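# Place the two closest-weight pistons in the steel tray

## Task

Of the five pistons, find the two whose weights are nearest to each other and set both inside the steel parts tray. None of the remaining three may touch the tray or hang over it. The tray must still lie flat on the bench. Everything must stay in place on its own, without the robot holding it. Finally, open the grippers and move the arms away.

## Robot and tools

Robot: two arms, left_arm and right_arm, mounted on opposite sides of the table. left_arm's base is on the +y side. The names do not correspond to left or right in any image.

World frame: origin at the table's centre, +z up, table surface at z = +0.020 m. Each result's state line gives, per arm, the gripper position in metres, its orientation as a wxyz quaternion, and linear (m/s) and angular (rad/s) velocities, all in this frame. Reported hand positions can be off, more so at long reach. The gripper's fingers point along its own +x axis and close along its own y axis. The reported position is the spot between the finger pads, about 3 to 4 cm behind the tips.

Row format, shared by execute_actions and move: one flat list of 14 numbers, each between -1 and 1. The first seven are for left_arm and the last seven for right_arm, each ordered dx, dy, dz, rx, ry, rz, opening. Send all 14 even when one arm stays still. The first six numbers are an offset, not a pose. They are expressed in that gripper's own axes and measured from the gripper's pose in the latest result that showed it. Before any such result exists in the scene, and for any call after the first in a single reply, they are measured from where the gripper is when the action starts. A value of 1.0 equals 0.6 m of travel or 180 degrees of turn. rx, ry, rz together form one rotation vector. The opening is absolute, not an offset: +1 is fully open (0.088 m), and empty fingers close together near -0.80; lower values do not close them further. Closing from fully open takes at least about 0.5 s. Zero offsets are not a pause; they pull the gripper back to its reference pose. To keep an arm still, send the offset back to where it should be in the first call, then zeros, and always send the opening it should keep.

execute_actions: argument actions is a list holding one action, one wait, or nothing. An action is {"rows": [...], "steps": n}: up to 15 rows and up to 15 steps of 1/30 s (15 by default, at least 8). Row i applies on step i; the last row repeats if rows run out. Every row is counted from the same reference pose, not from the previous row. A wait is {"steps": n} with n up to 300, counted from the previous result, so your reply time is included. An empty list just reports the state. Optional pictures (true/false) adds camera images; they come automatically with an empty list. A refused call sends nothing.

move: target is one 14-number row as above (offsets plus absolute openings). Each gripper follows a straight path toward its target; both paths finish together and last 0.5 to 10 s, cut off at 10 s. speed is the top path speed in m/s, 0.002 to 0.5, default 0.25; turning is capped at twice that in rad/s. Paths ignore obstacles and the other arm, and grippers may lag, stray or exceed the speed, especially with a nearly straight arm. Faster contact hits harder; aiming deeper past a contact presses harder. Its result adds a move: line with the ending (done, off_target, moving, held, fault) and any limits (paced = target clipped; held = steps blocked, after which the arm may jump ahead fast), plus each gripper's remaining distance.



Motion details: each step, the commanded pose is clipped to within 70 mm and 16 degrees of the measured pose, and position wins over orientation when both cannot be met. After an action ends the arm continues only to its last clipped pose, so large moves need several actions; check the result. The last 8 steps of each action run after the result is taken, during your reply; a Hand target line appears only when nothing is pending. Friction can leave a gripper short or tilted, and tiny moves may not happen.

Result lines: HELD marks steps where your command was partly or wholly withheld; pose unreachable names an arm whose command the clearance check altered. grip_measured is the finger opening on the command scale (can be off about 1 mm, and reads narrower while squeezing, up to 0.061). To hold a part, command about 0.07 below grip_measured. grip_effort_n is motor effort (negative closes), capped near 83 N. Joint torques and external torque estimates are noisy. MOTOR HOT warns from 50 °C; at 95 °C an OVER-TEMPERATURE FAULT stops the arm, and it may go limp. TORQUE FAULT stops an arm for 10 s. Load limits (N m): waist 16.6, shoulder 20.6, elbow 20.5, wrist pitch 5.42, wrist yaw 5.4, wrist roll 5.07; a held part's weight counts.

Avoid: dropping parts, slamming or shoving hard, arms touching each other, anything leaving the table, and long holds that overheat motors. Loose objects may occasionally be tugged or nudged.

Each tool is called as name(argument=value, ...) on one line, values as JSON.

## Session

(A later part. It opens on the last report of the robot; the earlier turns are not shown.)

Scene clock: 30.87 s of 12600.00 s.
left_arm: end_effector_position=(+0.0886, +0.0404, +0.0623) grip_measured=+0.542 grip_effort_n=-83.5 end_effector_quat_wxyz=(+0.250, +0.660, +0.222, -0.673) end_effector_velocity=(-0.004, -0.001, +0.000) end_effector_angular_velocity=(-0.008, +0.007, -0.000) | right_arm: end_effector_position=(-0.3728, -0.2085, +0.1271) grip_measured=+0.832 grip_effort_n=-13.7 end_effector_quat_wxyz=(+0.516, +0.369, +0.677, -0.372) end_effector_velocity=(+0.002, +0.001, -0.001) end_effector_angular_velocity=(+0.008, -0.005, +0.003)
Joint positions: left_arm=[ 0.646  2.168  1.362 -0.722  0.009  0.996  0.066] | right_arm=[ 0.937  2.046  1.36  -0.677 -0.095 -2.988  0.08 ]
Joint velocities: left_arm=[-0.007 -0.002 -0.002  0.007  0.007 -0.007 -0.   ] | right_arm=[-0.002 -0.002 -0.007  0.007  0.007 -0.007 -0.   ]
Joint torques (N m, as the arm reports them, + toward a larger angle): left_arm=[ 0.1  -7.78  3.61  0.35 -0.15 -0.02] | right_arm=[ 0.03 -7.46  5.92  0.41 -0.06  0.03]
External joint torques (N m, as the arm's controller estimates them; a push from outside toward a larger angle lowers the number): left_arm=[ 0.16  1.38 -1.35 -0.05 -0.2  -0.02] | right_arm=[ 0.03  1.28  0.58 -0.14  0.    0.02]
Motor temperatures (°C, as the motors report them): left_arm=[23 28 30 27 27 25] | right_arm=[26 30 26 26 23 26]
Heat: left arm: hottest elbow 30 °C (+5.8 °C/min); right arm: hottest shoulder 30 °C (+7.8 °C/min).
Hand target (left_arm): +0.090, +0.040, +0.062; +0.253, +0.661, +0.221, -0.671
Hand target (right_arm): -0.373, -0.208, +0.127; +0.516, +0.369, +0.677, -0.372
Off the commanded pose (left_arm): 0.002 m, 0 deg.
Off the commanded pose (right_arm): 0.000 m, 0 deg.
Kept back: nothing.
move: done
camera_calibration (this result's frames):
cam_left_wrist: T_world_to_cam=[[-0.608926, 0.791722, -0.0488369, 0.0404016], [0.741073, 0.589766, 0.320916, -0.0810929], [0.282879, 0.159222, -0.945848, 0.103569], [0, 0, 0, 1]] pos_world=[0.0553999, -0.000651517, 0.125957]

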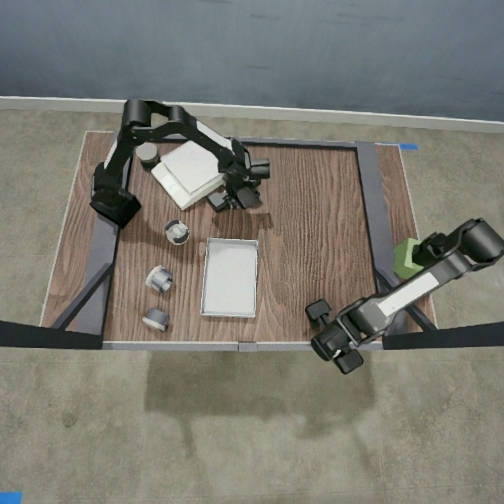

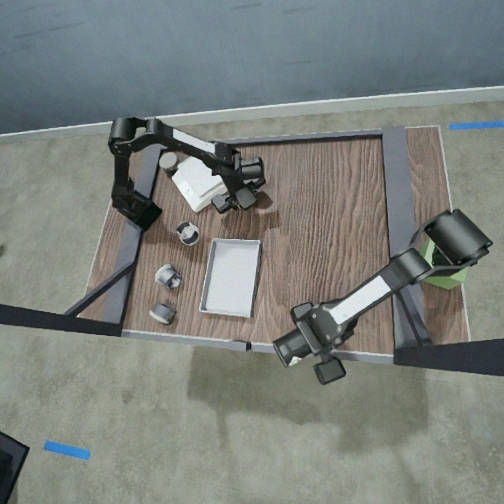

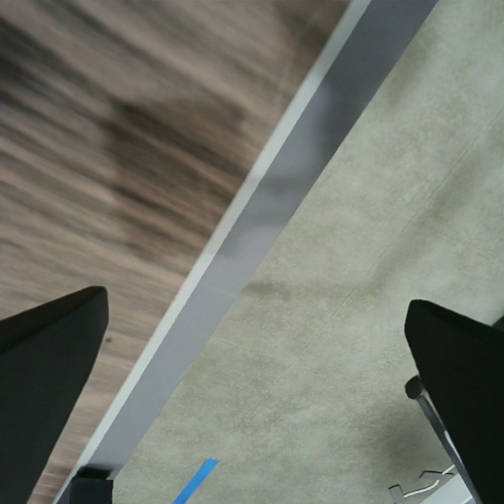

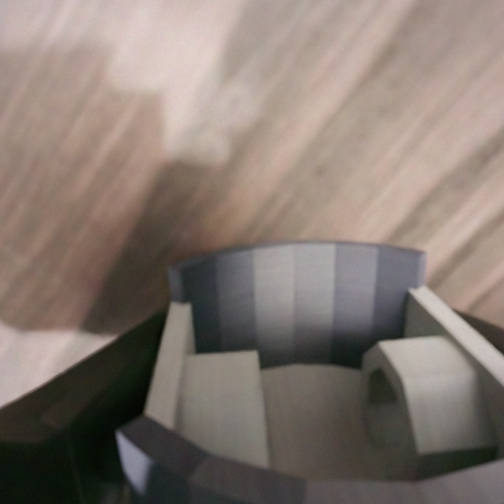

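move(target=[-0.165,0,0,0,0,0.01,0,0,0,0,0,0,0,0.83], speed=0.15)

move(target=[0,-0.09,-0.265,0,0,0,0,0,0,0,0,0,0,0.83], speed=0.2)

Scene clock: 32.23 s of 12600.00 s.
left_arm: end_effector_position=(+0.0896, +0.0479, +0.1525) grip_measured=+0.542 grip_effort_n=-83.5 end_effector_quat_wxyz=(+0.252, +0.665, +0.220, -0.668) end_effector_velocity=(+0.000, -0.003, +0.003) end_effector_angular_velocity=(-0.016, -0.009, -0.009) | right_arm: end_effector_position=(-0.3728, -0.2085, +0.1271) grip_measured=+0.832 grip_effort_n=-13.7 end_effector_quat_wxyz=(+0.516, +0.369, +0.677, -0.372) end_effector_velocity=(-0.003, +0.000, -0.002) end_effector_angular_velocity=(+0.007, +0.012, +0.011)
Joint positions: left_arm=[ 0.645  2.002  1.495 -1.019 -0.006  0.996  0.066] | right_arm=[ 0.937  2.046  1.36  -0.677 -0.095 -2.988  0.08 ]
Joint velocities: left_arm=[-0.002 -0.007  0.002  0.007 -0.007  0.007 -0.   ] | right_arm=[ 0.002  0.002 -0.007  0.022 -0.007 -0.007 -0.   ]
Joint torques (N m, as the arm reports them, + toward a larger angle): left_arm=[-0.36 -8.82  5.44 -0.13 -0.05 -0.12] | right_arm=[-0.01 -7.46  5.94  0.41 -0.06  0.02]
External joint torques (N m, as the arm's controller estimates them; a push from outside toward a larger angle lowers the number): left_arm=[-0.35 -0.03 -0.17 -0.53 -0.09 -0.12] | right_arm=[-0.01  1.36  0.49 -0.18  0.01  0.01]
Motor temperatures (°C, as the motors report them): left_arm=[23 29 30 27 27 25] | right_arm=[26 30 26 26 23 26]
Heat: left arm: hottest elbow 30 °C (+5.6 °C/min); right arm: hottest shoulder 30 °C (+7.4 °C/min).
Hand target (left_arm): +0.089, +0.044, +0.161; +0.261, +0.663, +0.212, -0.669
Hand target (right_arm): -0.373, -0.208, +0.127; +0.516, +0.369, +0.677, -0.372
Off the commanded pose (left_arm): 0.009 m, 1 deg.
Off the commanded pose (right_arm): 0.000 m, 0 deg.
Kept back: nothing.
move: off_target (left_arm)
camera_calibration (this result's frames):
cam_left_wrist: T_world_to_cam=[[-0.608337, 0.791519, -0.0585064, 0.0409162], [0.736022, 0.590193, 0.331579, -0.116407], [0.296981, 0.15865, -0.941611, 0.185564], [0, 0, 0, 1]] pos_world=[0.0554599, 0.00687688, 0.215721]

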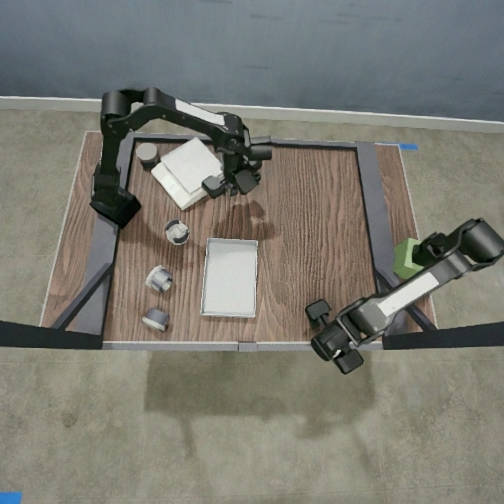

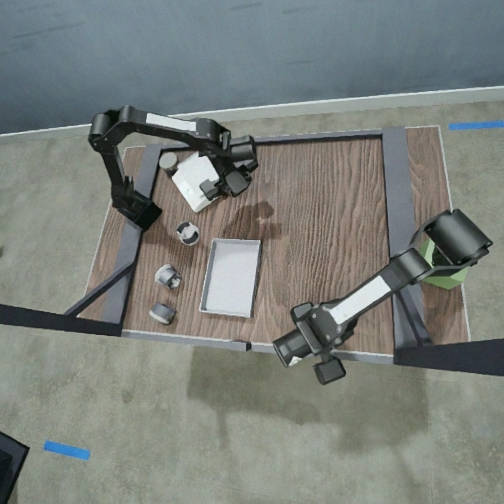

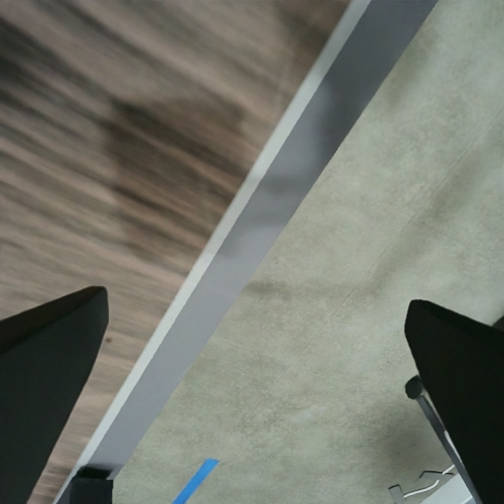

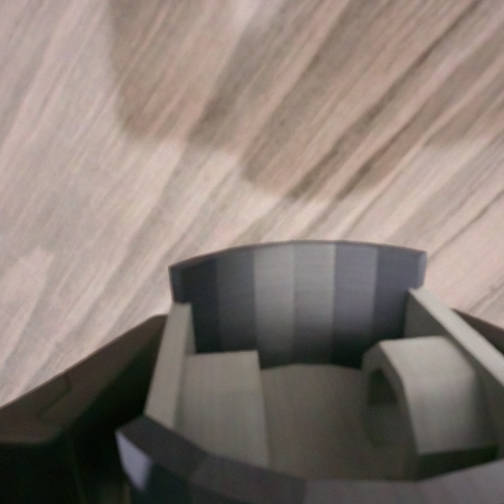

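Scene clock: 33.57 s of 12600.00 s.
left_arm: end_effector_position=(+0.1782, +0.1893, +0.1457) grip_measured=+0.542 grip_effort_n=-83.5 end_effector_quat_wxyz=(+0.249, +0.665, +0.224, -0.667) end_effector_velocity=(+0.000, +0.006, +0.000) end_effector_angular_velocity=(+0.010, -0.003, +0.000) | right_arm: end_effector_position=(-0.3728, -0.2085, +0.1271) grip_measured=+0.832 grip_effort_n=-13.7 end_effector_quat_wxyz=(+0.516, +0.369, +0.677, -0.372) end_effector_velocity=(+0.002, +0.001, +0.003) end_effector_angular_velocity=(+0.002, +0.005, +0.016)
Joint positions: left_arm=[ 1.041  1.618  0.983 -0.901  0.008  1.39   0.066] | right_arm=[ 0.937  2.046  1.36  -0.677 -0.095 -2.988  0.08 ]
Joint velocities: left_arm=[ 0.007 -0.012 -0.012 -0.007 -0.007  0.007  0.   ] | right_arm=[-0.007 -0.007  0.002 -0.007 -0.007 -0.022 -0.   ]
Joint torques (N m, as the arm reports them, + toward a larger angle): left_arm=[ 0.03 -6.06  3.53  0.17  0.16  0.03] | right_arm=[ 0.04 -7.47  5.93  0.41 -0.05  0.03]
External joint torques (N m, as the arm's controller estimates them; a push from outside toward a larger angle lowers the number): left_arm=[ 0.05 -0.41 -1.74 -0.18  0.09  0.03] | right_arm=[ 0.09  1.51  0.43 -0.16  0.01  0.03]
Motor temperatures (°C, as the motors report them): left_arm=[23 29 30 27 27 25] | right_arm=[26 30 26 26 23 26]
Heat: left arm: hottest elbow 30 °C (+5.4 °C/min); right arm: hottest shoulder 30 °C (+7.1 °C/min).
Hand target (left_arm): +0.179, +0.190, +0.148; +0.252, +0.665, +0.220, -0.667
Hand target (right_arm): -0.373, -0.208, +0.127; +0.516, +0.369, +0.677, -0.372
Off the commanded pose (left_arm): 0.002 m, 1 deg.
Off the commanded pose (right_arm): 0.000 m, 0 deg.
Kept back: nothing.
move: done
camera_calibration (this result's frames):
cam_left_wrist: T_world_to_cam=[[-0.609118, 0.791528, -0.0495854, -0.0186518], [0.735946, 0.587432, 0.336613, -0.263094], [0.295567, 0.168545, -0.940337, 0.128563], [0, 0, 0, 1]] pos_world=[0.144263, 0.147645, 0.208528]

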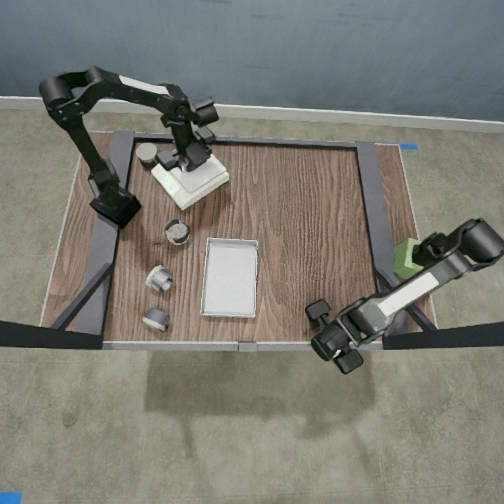

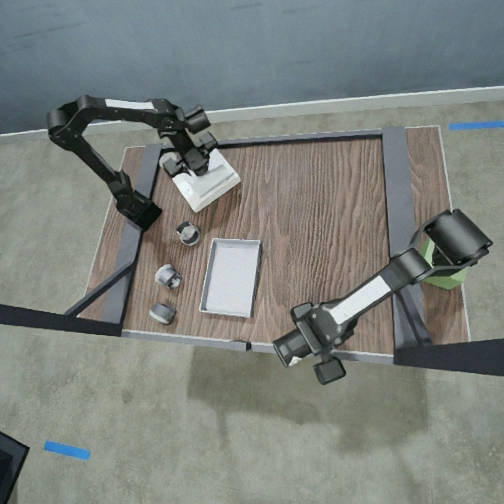

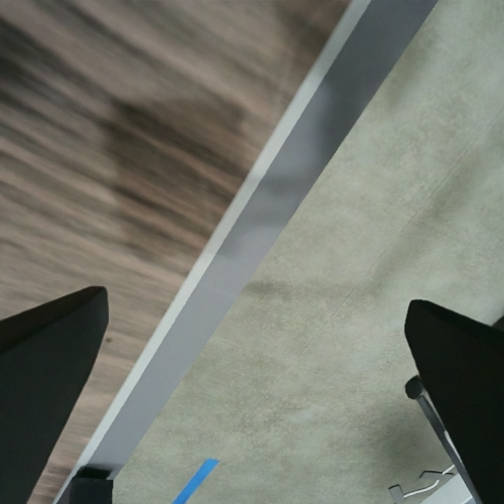

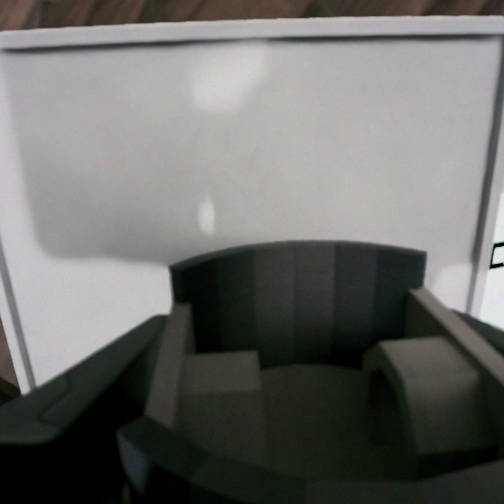

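move(target=[0.033,0.0,0.04,0,0,0,0,0,0,0,0,0,0,0.83], speed=0.05)

move(target=[0,0,0,0,0,0,1,0,0,0,0,0,0,0.83])

move(target=[-0.12,0,0,0,0,0,1,0,0,0,0,0,0,0.83])

Scene clock: 34.90 s of 12600.00 s.
left_arm: end_effector_position=(+0.1609, +0.1725, +0.1289) grip_measured=+0.542 grip_effort_n=-83.5 end_effector_quat_wxyz=(+0.252, +0.665, +0.221, -0.668) end_effector_velocity=(+0.003, +0.002, +0.001) end_effector_angular_velocity=(+0.017, -0.032, +0.002) | right_arm: end_effector_position=(-0.3728, -0.2085, +0.1271) grip_measured=+0.832 grip_effort_n=-13.7 end_effector_quat_wxyz=(+0.516, +0.369, +0.677, -0.372) end_effector_velocity=(+0.003, -0.005, -0.003) end_effector_angular_velocity=(-0.025, -0.010, +0.006)
Joint positions: left_arm=[ 0.958  1.667  0.963 -0.823  0.008  1.308  0.066] | right_arm=[ 0.937  2.046  1.36  -0.677 -0.095 -2.988  0.08 ]
Joint velocities: left_arm=[-0.007 -0.002  0.002 -0.007 -0.037 -0.007 -0.   ] | right_arm=[-0.002  0.002 -0.002 -0.022 -0.007 -0.007 -0.   ]
Joint torques (N m, as the arm reports them, + toward a larger angle): left_arm=[-0.33 -4.32  3.23  0.22 -0.02 -0.15] | right_arm=[ 0.01 -7.48  5.9   0.41 -0.06  0.03]
External joint torques (N m, as the arm's controller estimates them; a push from outside toward a larger angle lowers the number): left_arm=[-0.34  1.58 -1.92 -0.15 -0.07 -0.14] | right_arm=[ 0.02  1.28  0.58 -0.12  0.    0.02]
Motor temperatures (°C, as the motors report them): left_arm=[23 29 30 27 27 25] | right_arm=[26 30 26 26 23 26]
Heat: left arm: hottest elbow 30 °C (+5.2 °C/min); right arm: hottest shoulder 30 °C (+6.9 °C/min).
Hand target (left_arm): +0.160, +0.174, +0.126; +0.249, +0.665, +0.224, -0.667
Hand target (right_arm): -0.373, -0.208, +0.127; +0.516, +0.369, +0.677, -0.372
Off the commanded pose (left_arm): 0.003 m, 0 deg.
Off the commanded pose (right_arm): 0.000 m, 0 deg.
Kept back: nothing.
move: done
camera_calibration (this result's frames):
cam_left_wrist: T_world_to_cam=[[-0.608432, 0.791588, -0.0565529, -0.0159198], [0.736234, 0.589615, 0.332134, -0.234656], [0.296258, 0.160445, -0.941535, 0.122178], [0, 0, 0, 1]] pos_world=[0.12688, 0.131356, 0.192072]

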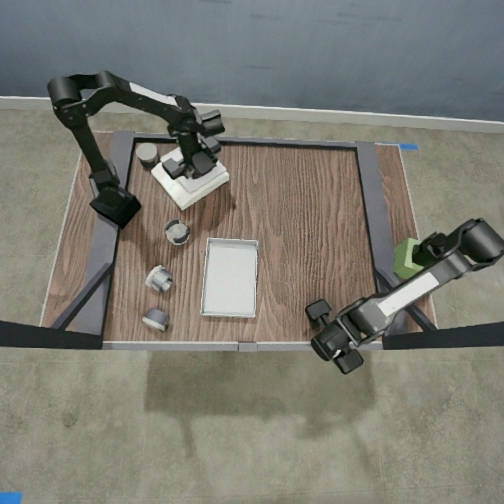

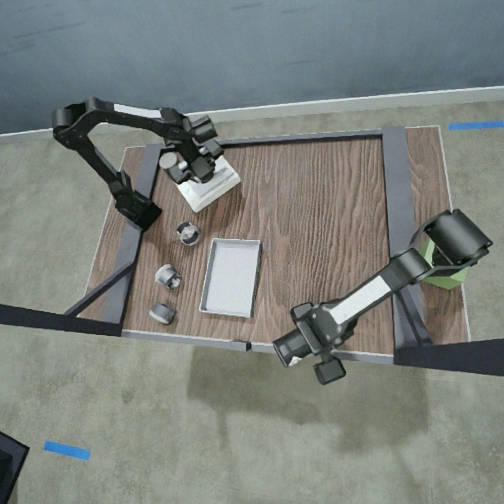

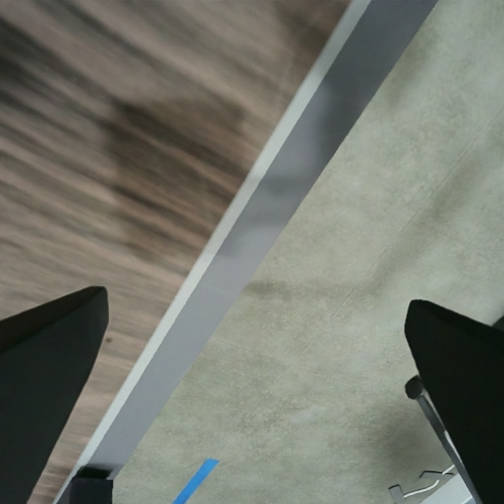

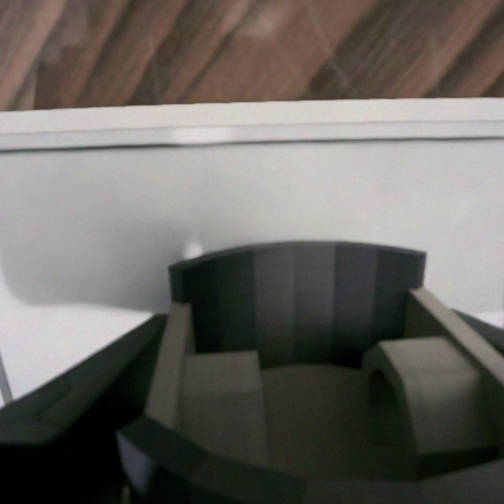

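Scene clock: 35.60 s of 12600.00 s.
left_arm: end_effector_position=(+0.1609, +0.1725, +0.1289) grip_measured=+1.000 grip_effort_n=15.6 end_effector_quat_wxyz=(+0.252, +0.665, +0.221, -0.668) end_effector_velocity=(-0.003, +0.001, +0.000) end_effector_angular_velocity=(+0.004, +0.010, +0.005) | right_arm: end_effector_position=(-0.3728, -0.2085, +0.1271) grip_measured=+0.832 grip_effort_n=-13.7 end_effector_quat_wxyz=(+0.516, +0.369, +0.677, -0.372) end_effector_velocity=(+0.003, -0.001, +0.000) end_effector_angular_velocity=(-0.009, +0.001, +0.001)
Joint positions: left_arm=[ 0.958  1.667  0.963 -0.823  0.008  1.308  0.088] | right_arm=[ 0.937  2.046  1.36  -0.677 -0.095 -2.988  0.08 ]
Joint velocities: left_arm=[-0.002 -0.002 -0.002 -0.007  0.007 -0.007  0.   ] | right_arm=[-0.007 -0.002 -0.002 -0.007 -0.007 -0.007 -0.   ]
Joint torques (N m, as the arm reports them, + toward a larger angle): left_arm=[-0.05 -4.78  3.99  0.02  0.09  0.  ] | right_arm=[ 0.01 -7.47  5.93  0.41 -0.06  0.02]
External joint torques (N m, as the arm's controller estimates them; a push from outside toward a larger angle lowers the number): left_arm=[-0.05  1.14 -1.22 -0.36  0.03  0.  ] | right_arm=[ 0.06  1.37  0.52 -0.15  0.    0.02]
Motor temperatures (°C, as the motors report them): left_arm=[23 29 30 27 27 25] | right_arm=[26 30 26 26 23 26]
Heat: left arm: hottest elbow 30 °C (+5.1 °C/min); right arm: hottest shoulder 30 °C (+6.7 °C/min).
Hand target (left_arm): +0.161, +0.172, +0.129; +0.252, +0.665, +0.221, -0.668
Hand target (right_arm): -0.373, -0.208, +0.127; +0.516, +0.369, +0.677, -0.372
Off the commanded pose (left_arm): 0.000 m, 0 deg.
Off the commanded pose (right_arm): 0.000 m, 0 deg.
Kept back: nothing.
move: done
camera_calibration (this result's frames):
cam_left_wrist: T_world_to_cam=[[-0.608735, 0.791356, -0.0565461, -0.0158319], [0.736015, 0.589897, 0.33212, -0.234668], [0.296182, 0.160554, -0.941541, 0.122172], [0, 0, 0, 1]] pos_world=[0.126896, 0.131343, 0.192073]

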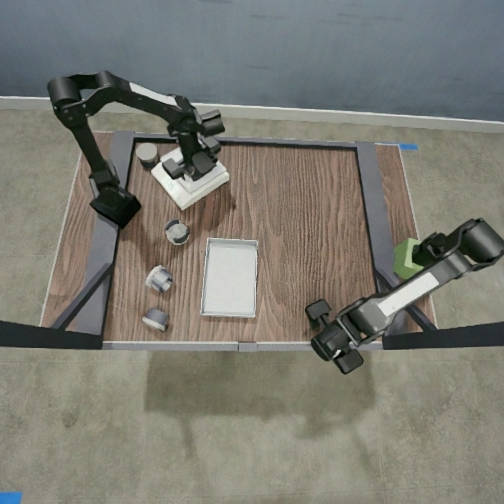

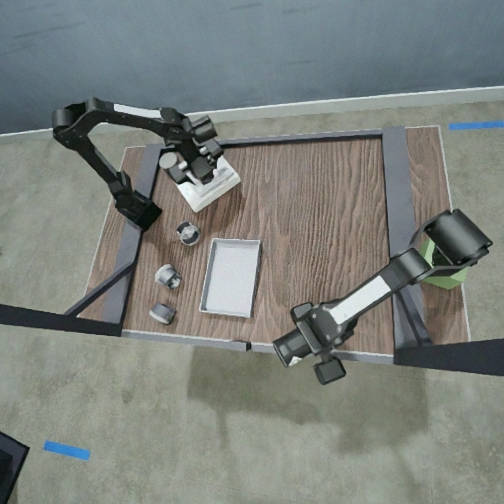

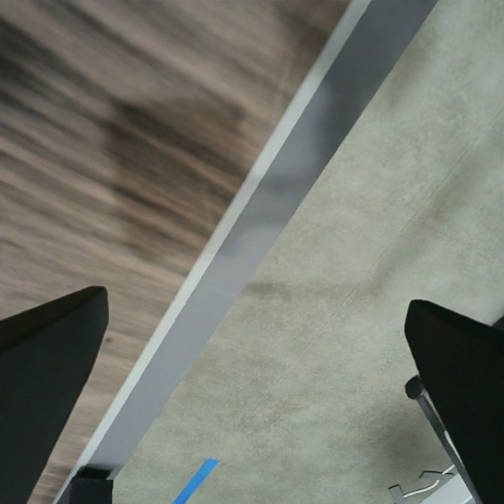

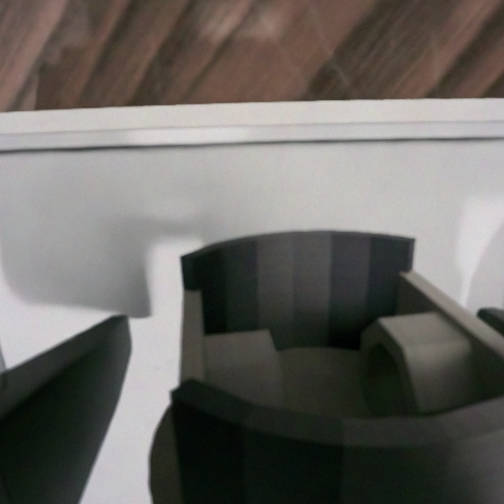

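Scene clock: 36.50 s of 12600.00 s.
left_arm: end_effector_position=(+0.1591, +0.1766, +0.1968) grip_measured=+1.000 grip_effort_n=16.0 end_effector_quat_wxyz=(+0.248, +0.664, +0.225, -0.668) end_effector_velocity=(-0.004, +0.001, +0.002) end_effector_angular_velocity=(+0.008, +0.012, -0.000) | right_arm: end_effector_position=(-0.3728, -0.2085, +0.1271) grip_measured=+0.832 grip_effort_n=-13.7 end_effector_quat_wxyz=(+0.516, +0.369, +0.677, -0.372) end_effector_velocity=(+0.003, -0.001, -0.000) end_effector_angular_velocity=(-0.001, -0.011, +0.003)
Joint positions: left_arm=[ 0.958  1.575  1.151 -1.115  0.008  1.308  0.088] | right_arm=[ 0.937  2.046  1.36  -0.677 -0.095 -2.988  0.08 ]
Joint velocities: left_arm=[-0.007 -0.002  0.007 -0.022  0.007 -0.007  0.   ] | right_arm=[-0.002 -0.002 -0.002 -0.007  0.007 -0.007 -0.   ]
Joint torques (N m, as the arm reports them, + toward a larger angle): left_arm=[ 0.19 -5.31  5.34 -0.18  0.09  0.06] | right_arm=[ 0.03 -7.46  5.92  0.41 -0.06  0.03]
External joint torques (N m, as the arm's controller estimates them; a push from outside toward a larger angle lowers the number): left_arm=[ 0.22  0.32 -0.22 -0.52  0.03  0.06] | right_arm=[ 0.04  1.4   0.5  -0.15  0.    0.02]
Motor temperatures (°C, as the motors report them): left_arm=[23 29 30 27 27 25] | right_arm=[26 30 26 26 23 26]
Heat: left arm: hottest elbow 30 °C (+4.9 °C/min); right arm: hottest shoulder 30 °C (+6.6 °C/min).
Hand target (left_arm): +0.160, +0.175, +0.201; +0.252, +0.665, +0.221, -0.668
Hand target (right_arm): -0.373, -0.208, +0.127; +0.516, +0.369, +0.677, -0.372
Off the commanded pose (left_arm): 0.004 m, 1 deg.
Off the commanded pose (right_arm): 0.000 m, 0 deg.
Kept back: nothing.
move: done
camera_calibration (this result's frames):
cam_left_wrist: T_world_to_cam=[[-0.60898, 0.791905, -0.045064, -0.018648], [0.737621, 0.586294, 0.334925, -0.258445], [0.291649, 0.170722, -0.941167, 0.1848], [0, 0, 0, 1]] pos_world=[0.125381, 0.134743, 0.259647]

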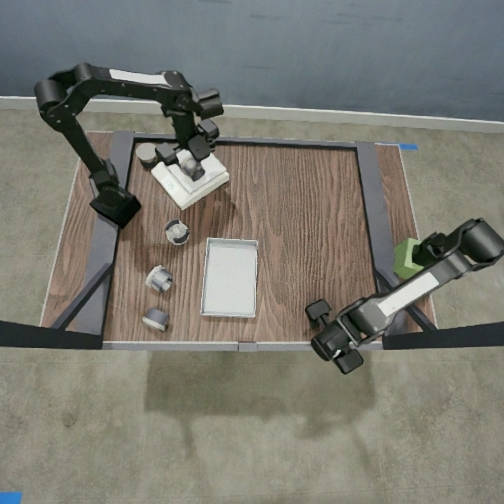

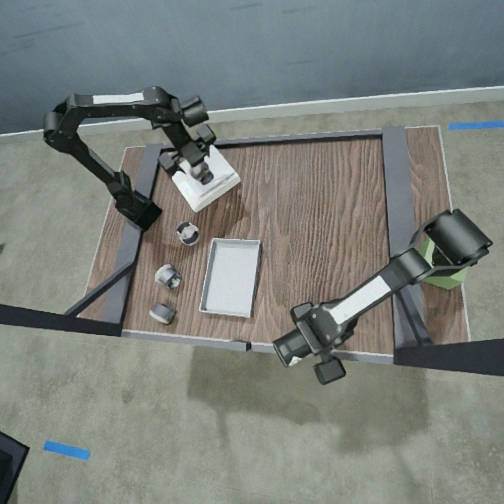

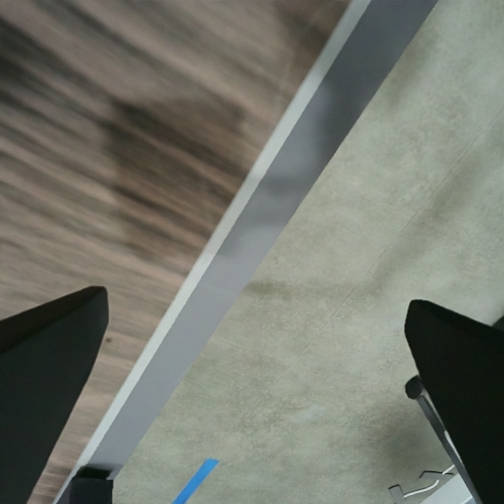

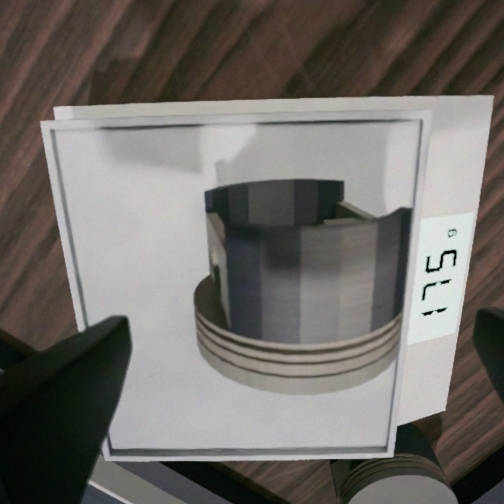

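move(target=[0.118,-0.004,0,0,0,0,1,0,0,0,0,0,0,0.83], speed=0.12)

move(target=[0,0,0,0,0,0,0,0,0,0,0,0,0,0.83])

move(target=[-0.06,0,0,0,0,0,0,0,0,0,0,0,0,0.83], speed=0.15)

move(target=[-0.02,-0.233,0.633,0,0,0,0,0,0,0,0,0,0,0.83])

Scene clock: 38.17 s of 12600.00 s.
left_arm: end_effector_position=(+0.1596, +0.1744, +0.1304) grip_measured=+1.000 grip_effort_n=15.6 end_effector_quat_wxyz=(+0.253, +0.665, +0.220, -0.668) end_effector_velocity=(+0.001, +0.002, -0.002) end_effector_angular_velocity=(+0.005, -0.006, -0.005) | right_arm: end_effector_position=(-0.3728, -0.2085, +0.1271) grip_measured=+0.832 grip_effort_n=-13.7 end_effector_quat_wxyz=(+0.516, +0.369, +0.677, -0.372) end_effector_velocity=(+0.001, -0.002, +0.000) end_effector_angular_velocity=(-0.006, -0.001, +0.020)
Joint positions: left_arm=[ 0.956  1.654  0.955 -0.826  0.008  1.307  0.088] | right_arm=[ 0.937  2.046  1.36  -0.677 -0.095 -2.988  0.08 ]
Joint velocities: left_arm=[ 0.002  0.002 -0.007  0.007 -0.007  0.007  0.   ] | right_arm=[-0.002 -0.002 -0.002 -0.007 -0.007 -0.022 -0.   ]
Joint torques (N m, as the arm reports them, + toward a larger angle): left_arm=[-0.34 -4.02  2.84  0.2   0.07 -0.11] | right_arm=[ 0.02 -7.48  5.94  0.41 -0.07  0.03]
External joint torques (N m, as the arm's controller estimates them; a push from outside toward a larger angle lowers the number): left_arm=[-0.4   1.84 -2.37 -0.18  0.02 -0.11] | right_arm=[ 0.03  1.37  0.51 -0.16  0.    0.03]
Motor temperatures (°C, as the motors report them): left_arm=[23 29 30 27 27 25] | right_arm=[26 31 26 26 23 26]
Heat: left arm: hottest elbow 30 °C (+4.7 °C/min); right arm: hottest shoulder 31 °C (+7.9 °C/min).
Hand target (left_arm): +0.158, +0.177, +0.126; +0.248, +0.664, +0.225, -0.668
Hand target (right_arm): -0.373, -0.208, +0.127; +0.516, +0.369, +0.677, -0.372
Off the commanded pose (left_arm): 0.005 m, 1 deg.
Off the commanded pose (right_arm): 0.000 m, 0 deg.
Kept back: nothing.
move: done
camera_calibration (this result's frames):
cam_left_wrist: T_world_to_cam=[[-0.60807, 0.791679, -0.0591239, -0.0179317], [0.736117, 0.590147, 0.33145, -0.235325], [0.297294, 0.158023, -0.941618, 0.123986], [0, 0, 0, 1]] pos_world=[0.125462, 0.13348, 0.193686]

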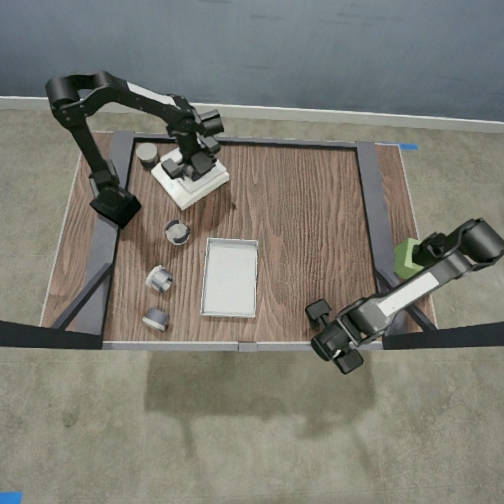

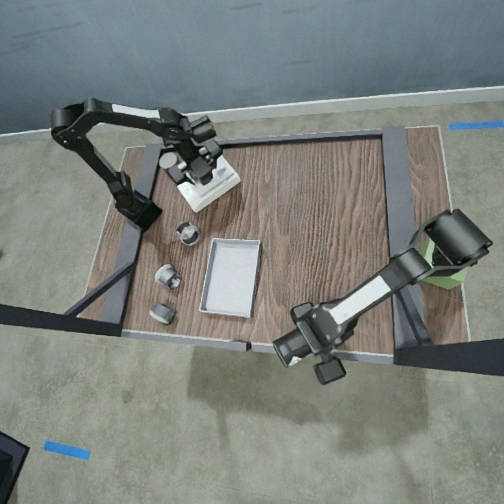

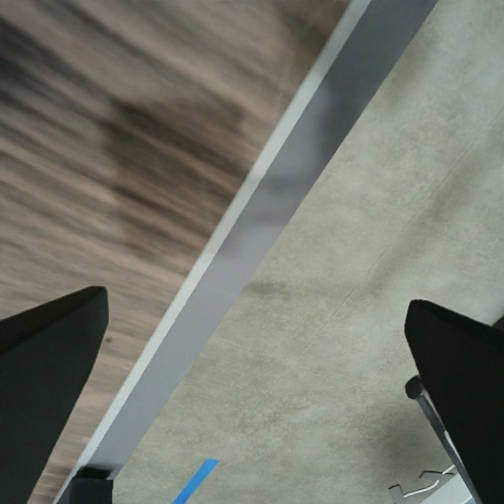

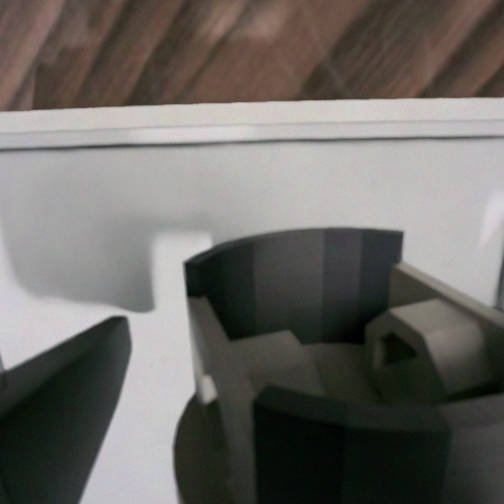

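Scene clock: 38.70 s of 12600.00 s.
left_arm: end_effector_position=(+0.1596, +0.1744, +0.1304) grip_measured=+0.589 grip_effort_n=-83.5 end_effector_quat_wxyz=(+0.253, +0.665, +0.220, -0.668) end_effector_velocity=(-0.001, +0.004, -0.001) end_effector_angular_velocity=(+0.014, -0.001, +0.005) | right_arm: end_effector_position=(-0.3728, -0.2085, +0.1271) grip_measured=+0.832 grip_effort_n=-14.2 end_effector_quat_wxyz=(+0.516, +0.369, +0.677, -0.372) end_effector_velocity=(-0.000, -0.004, +0.001) end_effector_angular_velocity=(-0.017, +0.013, +0.009)
Joint positions: left_arm=[ 0.956  1.654  0.955 -0.826  0.008  1.306  0.068] | right_arm=[ 0.937  2.046  1.36  -0.677 -0.095 -2.988  0.08 ]
Joint velocities: left_arm=[-0.002 -0.002 -0.007 -0.007 -0.007 -0.007 -0.   ] | right_arm=[-0.002 -0.007 -0.007 -0.007 -0.022 -0.007 -0.   ]
Joint torques (N m, as the arm reports them, + toward a larger angle): left_arm=[-0.05 -4.88  3.84  0.02  0.07  0.  ] | right_arm=[ 0.01 -7.45  5.92  0.42 -0.05  0.02]
External joint torques (N m, as the arm's controller estimates them; a push from outside toward a larger angle lowers the number): left_arm=[-0.07  0.91 -1.3  -0.35  0.01  0.  ] | right_arm=[ 0.05  1.45  0.48 -0.15  0.01  0.02]
Motor temperatures (°C, as the motors report them): left_arm=[23 29 30 27 27 25] | right_arm=[26 31 26 26 23 26]
Heat: left arm: hottest elbow 30 °C (+4.7 °C/min); right arm: hottest shoulder 31 °C (+7.8 °C/min).
Hand target (left_arm): +0.160, +0.174, +0.130; +0.253, +0.665, +0.220, -0.668
Hand target (right_arm): -0.373, -0.208, +0.127; +0.516, +0.369, +0.677, -0.372
Off the commanded pose (left_arm): 0.000 m, 0 deg.
Off the commanded pose (right_arm): 0.000 m, 0 deg.
Kept back: nothing.
move: done
camera_calibration (this result's frames):
cam_left_wrist: T_world_to_cam=[[-0.608363, 0.791426, -0.059487, -0.0177126], [0.735846, 0.590544, 0.331343, -0.235318], [0.297363, 0.157803, -0.941633, 0.124021], [0, 0, 0, 1]] pos_world=[0.125503, 0.133413, 0.193699]

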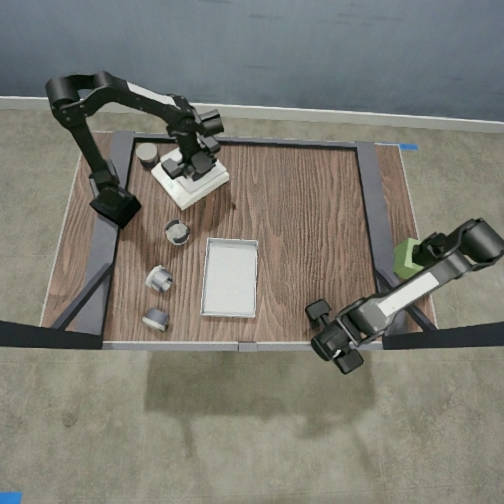

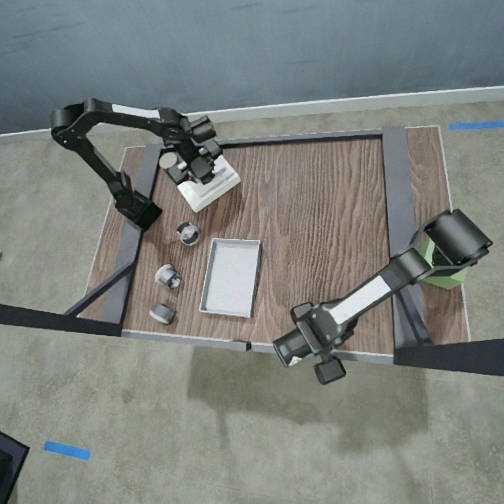

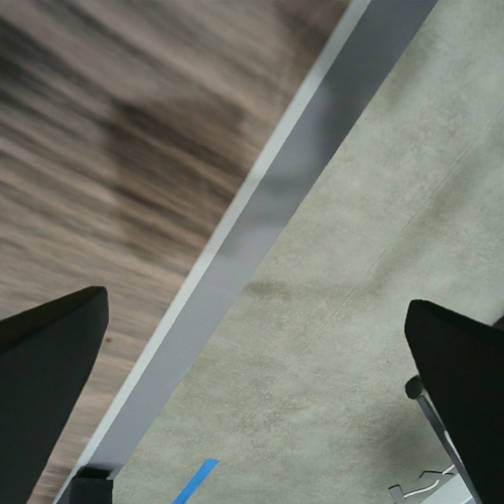

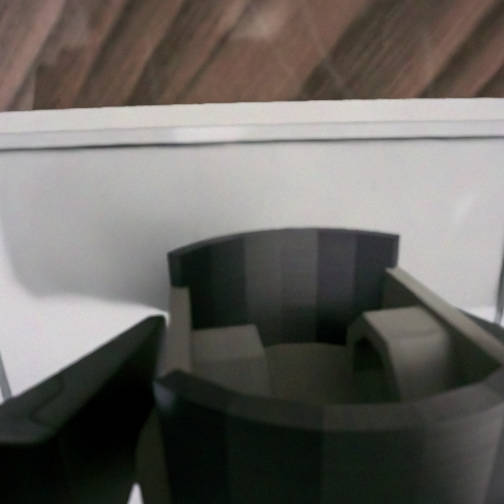

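Scene clock: 39.53 s of 12600.00 s.
left_arm: end_effector_position=(+0.1575, +0.1792, +0.1598) grip_measured=+0.589 grip_effort_n=-83.5 end_effector_quat_wxyz=(+0.245, +0.664, +0.228, -0.668) end_effector_velocity=(+0.001, -0.000, +0.002) end_effector_angular_velocity=(+0.001, -0.008, +0.005) | right_arm: end_effector_position=(-0.3728, -0.2085, +0.1271) grip_measured=+0.832 grip_effort_n=-14.2 end_effector_quat_wxyz=(+0.516, +0.369, +0.677, -0.372) end_effector_velocity=(+0.000, -0.001, +0.001) end_effector_angular_velocity=(-0.008, +0.005, -0.008)
Joint positions: left_arm=[ 0.956  1.607  1.032 -0.972  0.008  1.306  0.068] | right_arm=[ 0.937  2.046  1.36  -0.677 -0.095 -2.988  0.08 ]
Joint velocities: left_arm=[-0.002 -0.002  0.007 -0.007 -0.007 -0.007  0.   ] | right_arm=[-0.002 -0.002  0.002 -0.007 -0.007  0.007 -0.   ]
Joint torques (N m, as the arm reports them, + toward a larger angle): left_arm=[ 0.07 -5.99  5.32 -0.19  0.08  0.01] | right_arm=[ 0.03 -7.47  5.92  0.41 -0.06  0.03]
External joint torques (N m, as the arm's controller estimates them; a push from outside toward a larger angle lowers the number): left_arm=[ 0.07 -0.29 -0.12 -0.54  0.02  0.01] | right_arm=[ 0.07  1.36  0.54 -0.14  0.    0.02]
Motor temperatures (°C, as the motors report them): left_arm=[23 29 30 27 27 25] | right_arm=[26 31 26 26 23 26]
Heat: left arm: hottest elbow 30 °C (+4.6 °C/min); right arm: hottest shoulder 31 °C (+7.6 °C/min).
Hand target (left_arm): +0.159, +0.176, +0.166; +0.253, +0.665, +0.220, -0.668
Hand target (right_arm): -0.373, -0.208, +0.127; +0.516, +0.369, +0.677, -0.372
Off the commanded pose (left_arm): 0.008 m, 1 deg.
Off the commanded pose (right_arm): 0.000 m, 0 deg.
Kept back: nothing.
move: done
camera_calibration (this result's frames):
cam_left_wrist: T_world_to_cam=[[-0.608807, 0.792425, -0.0376378, -0.0246925], [0.738896, 0.583673, 0.336687, -0.246436], [0.288768, 0.177167, -0.940864, 0.149336], [0, 0, 0, 1]] pos_world=[0.123934, 0.136947, 0.222548]

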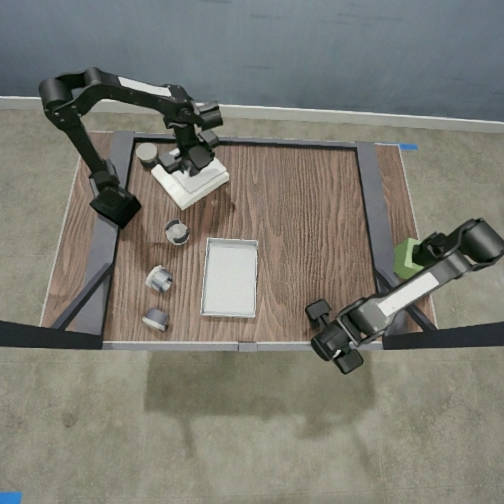

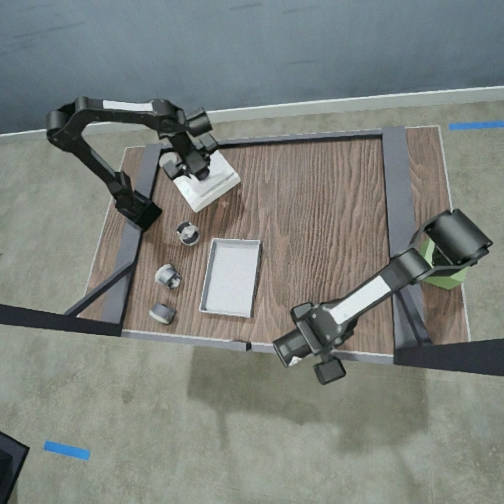

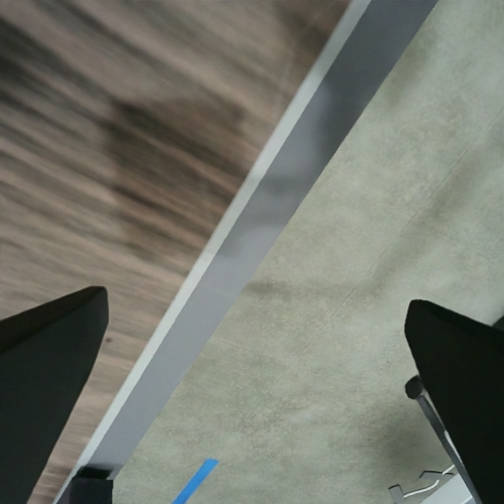

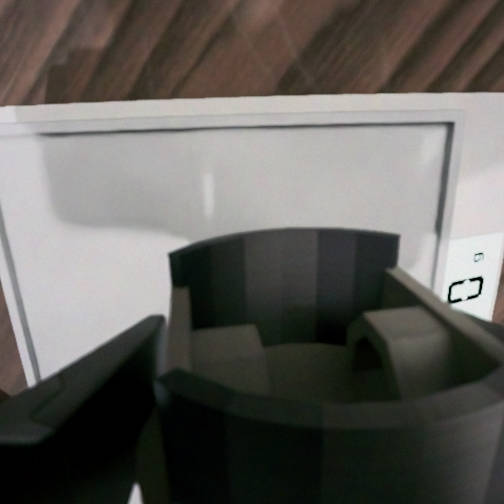

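Scene clock: 41.77 s of 12600.00 s.
left_arm: end_effector_position=(-0.2250, +0.0490, +0.1746) grip_measured=+0.589 grip_effort_n=-83.5 end_effector_quat_wxyz=(+0.242, +0.663, +0.228, -0.670) end_effector_velocity=(-0.002, -0.003, +0.003) end_effector_angular_velocity=(+0.002, +0.008, +0.010) | right_arm: end_effector_position=(-0.3728, -0.2085, +0.1271) grip_measured=+0.832 grip_effort_n=-13.7 end_effector_quat_wxyz=(+0.516, +0.369, +0.677, -0.372) end_effector_velocity=(-0.002, -0.001, +0.003) end_effector_angular_velocity=(-0.001, +0.006, +0.011)
Joint positions: left_arm=[-0.088  2.384  2.2   -1.367 -0.011  0.267  0.068] | right_arm=[ 0.937  2.046  1.36  -0.677 -0.095 -2.988  0.08 ]
Joint velocities: left_arm=[ 0.002  0.017  0.042 -0.022  0.007 -0.007 -0.   ] | right_arm=[ 0.002 -0.007  0.002 -0.007 -0.007 -0.007  0.   ]
Joint torques (N m, as the arm reports them, + toward a larger angle): left_arm=[ 0.01 -8.82  5.66 -0.22 -0.07 -0.14] | right_arm=[ 0.02 -7.46  5.93  0.42 -0.07  0.02]
External joint torques (N m, as the arm's controller estimates them; a push from outside toward a larger angle lowers the number): left_arm=[ 0.01  2.32 -0.06 -0.6  -0.07 -0.14] | right_arm=[-0.02  1.45  0.47 -0.16  0.    0.02]
Motor temperatures (°C, as the motors report them): left_arm=[23 30 30 27 27 25] | right_arm=[26 31 26 26 23 26]
Heat: left arm: hottest shoulder 30 °C (+4.3 °C/min); right arm: hottest shoulder 31 °C (+7.2 °C/min).
Hand target (left_arm): -0.226, +0.047, +0.175; +0.245, +0.663, +0.228, -0.670
Hand target (right_arm): -0.373, -0.208, +0.127; +0.516, +0.369, +0.677, -0.372
Off the commanded pose (left_arm): 0.001 m, 0 deg.
Off the commanded pose (right_arm): 0.000 m, 0 deg.
Kept back: nothing.
move: done
camera_calibration (this result's frames):
cam_left_wrist: T_world_to_cam=[[-0.605149, 0.795421, -0.0331683, -0.153936], [0.743237, 0.579397, 0.33451, 0.10873], [0.285294, 0.177777, -0.941808, 0.29613], [0, 0, 0, 1]] pos_world=[-0.25845, 0.00680123, 0.23742]

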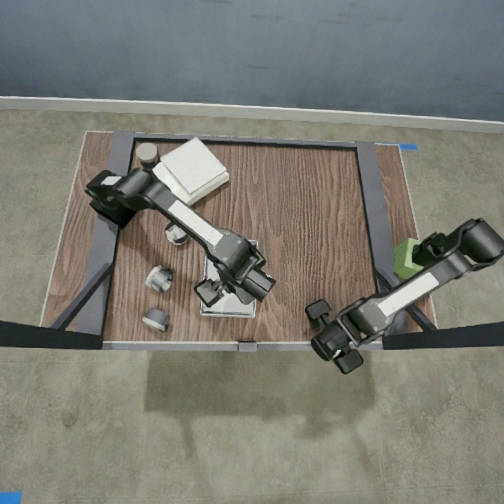

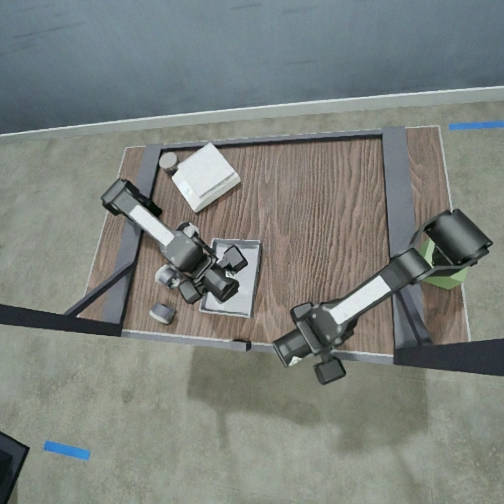

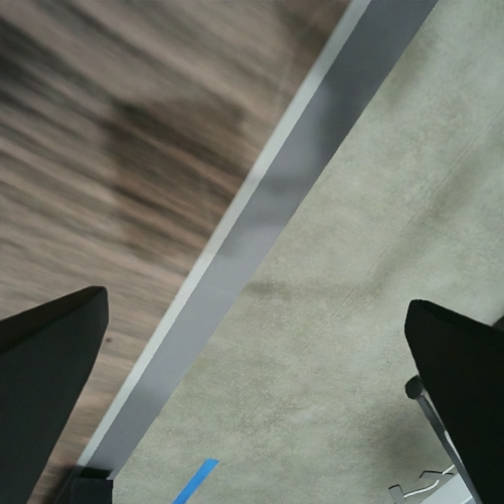

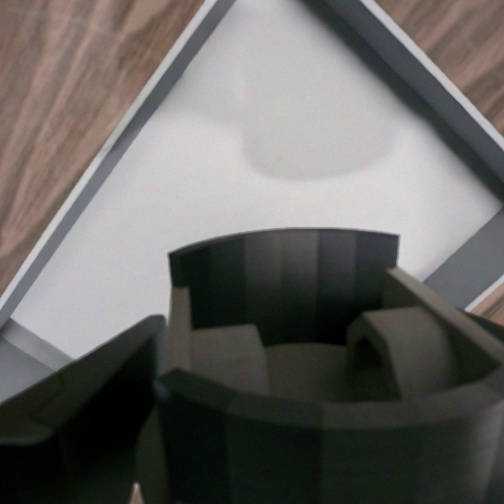

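move(target=[0.188,0,0,0,0,0,0,0,0,0,0,0,0,0.83], speed=0.09)

Scene clock: 43.63 s of 12600.00 s.
left_arm: end_effector_position=(-0.2279, +0.0451, +0.0762) grip_measured=+0.587 grip_effort_n=-83.5 end_effector_quat_wxyz=(+0.247, +0.657, +0.223, -0.677) end_effector_velocity=(-0.004, -0.001, -0.001) end_effector_angular_velocity=(-0.009, +0.016, +0.005) | right_arm: end_effector_position=(-0.3728, -0.2085, +0.1271) grip_measured=+0.832 grip_effort_n=-13.7 end_effector_quat_wxyz=(+0.516, +0.369, +0.677, -0.372) end_effector_velocity=(+0.002, -0.003, -0.001) end_effector_angular_velocity=(-0.016, -0.000, -0.008)
Joint positions: left_arm=[-0.088  2.442  1.909 -0.995 -0.011  0.267  0.068] | right_arm=[ 0.937  2.046  1.36  -0.677 -0.095 -2.988  0.08 ]
Joint velocities: left_arm=[-0.002 -0.002 -0.007  0.022  0.007 -0.007 -0.   ] | right_arm=[-0.002 -0.002 -0.007 -0.007 -0.007  0.007 -0.   ]
Joint torques (N m, as the arm reports them, + toward a larger angle): left_arm=[ 0.21 -7.29  2.71  0.98  0.01  0.07] | right_arm=[ 0.02 -7.46  5.91  0.41 -0.05  0.03]
External joint torques (N m, as the arm's controller estimates them; a push from outside toward a larger angle lowers the number): left_arm=[ 0.32  4.08 -2.91  0.54  0.01  0.07] | right_arm=[ 0.02  1.36  0.51 -0.16  0.01  0.02]
Motor temperatures (°C, as the motors report them): left_arm=[23 30 30 27 27 25] | right_arm=[26 31 26 26 23 26]
Heat: left arm: hottest shoulder 30 °C (+4.1 °C/min); right arm: hottest shoulder 31 °C (+6.9 °C/min).
Hand target (left_arm): -0.225, +0.047, +0.062; +0.242, +0.663, +0.228, -0.670
Hand target (right_arm): -0.373, -0.208, +0.127; +0.516, +0.369, +0.677, -0.372
Off the commanded pose (left_arm): 0.015 m, 1 deg.
Off the commanded pose (right_arm): 0.000 m, 0 deg.
Kept back: nothing.
move: off_target (left_arm)
camera_calibration (this result's frames):
cam_left_wrist: T_world_to_cam=[[-0.605933, 0.794526, -0.0396659, -0.155436], [0.747297, 0.585594, 0.314048, 0.148289], [0.272747, 0.16065, -0.948578, 0.20331], [0, 0, 0, 1]] pos_world=[-0.260452, 0.00399877, 0.14012]

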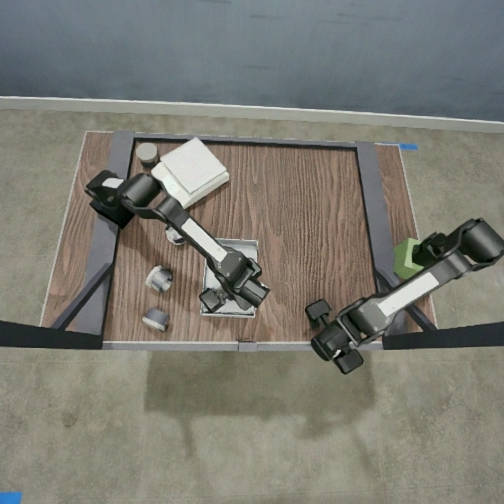

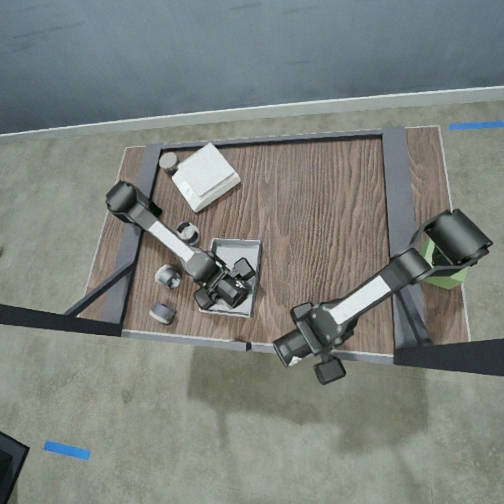

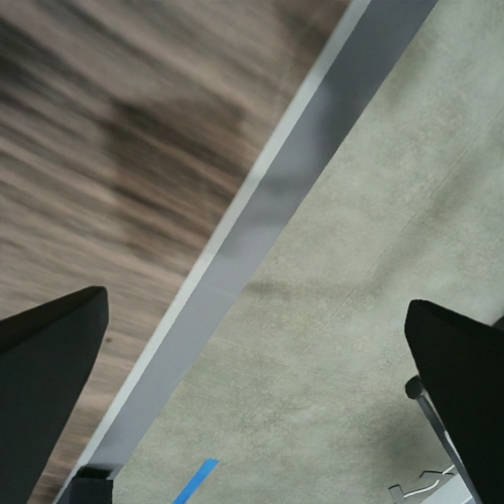

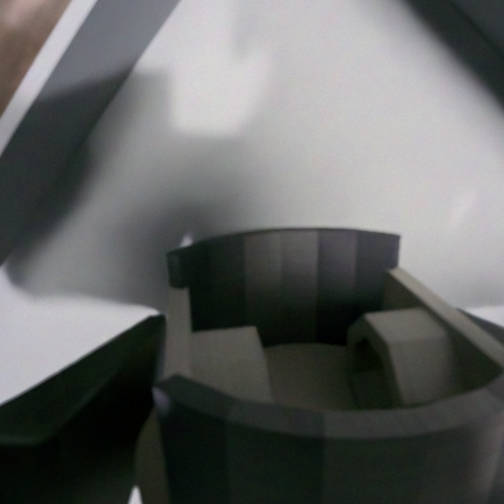

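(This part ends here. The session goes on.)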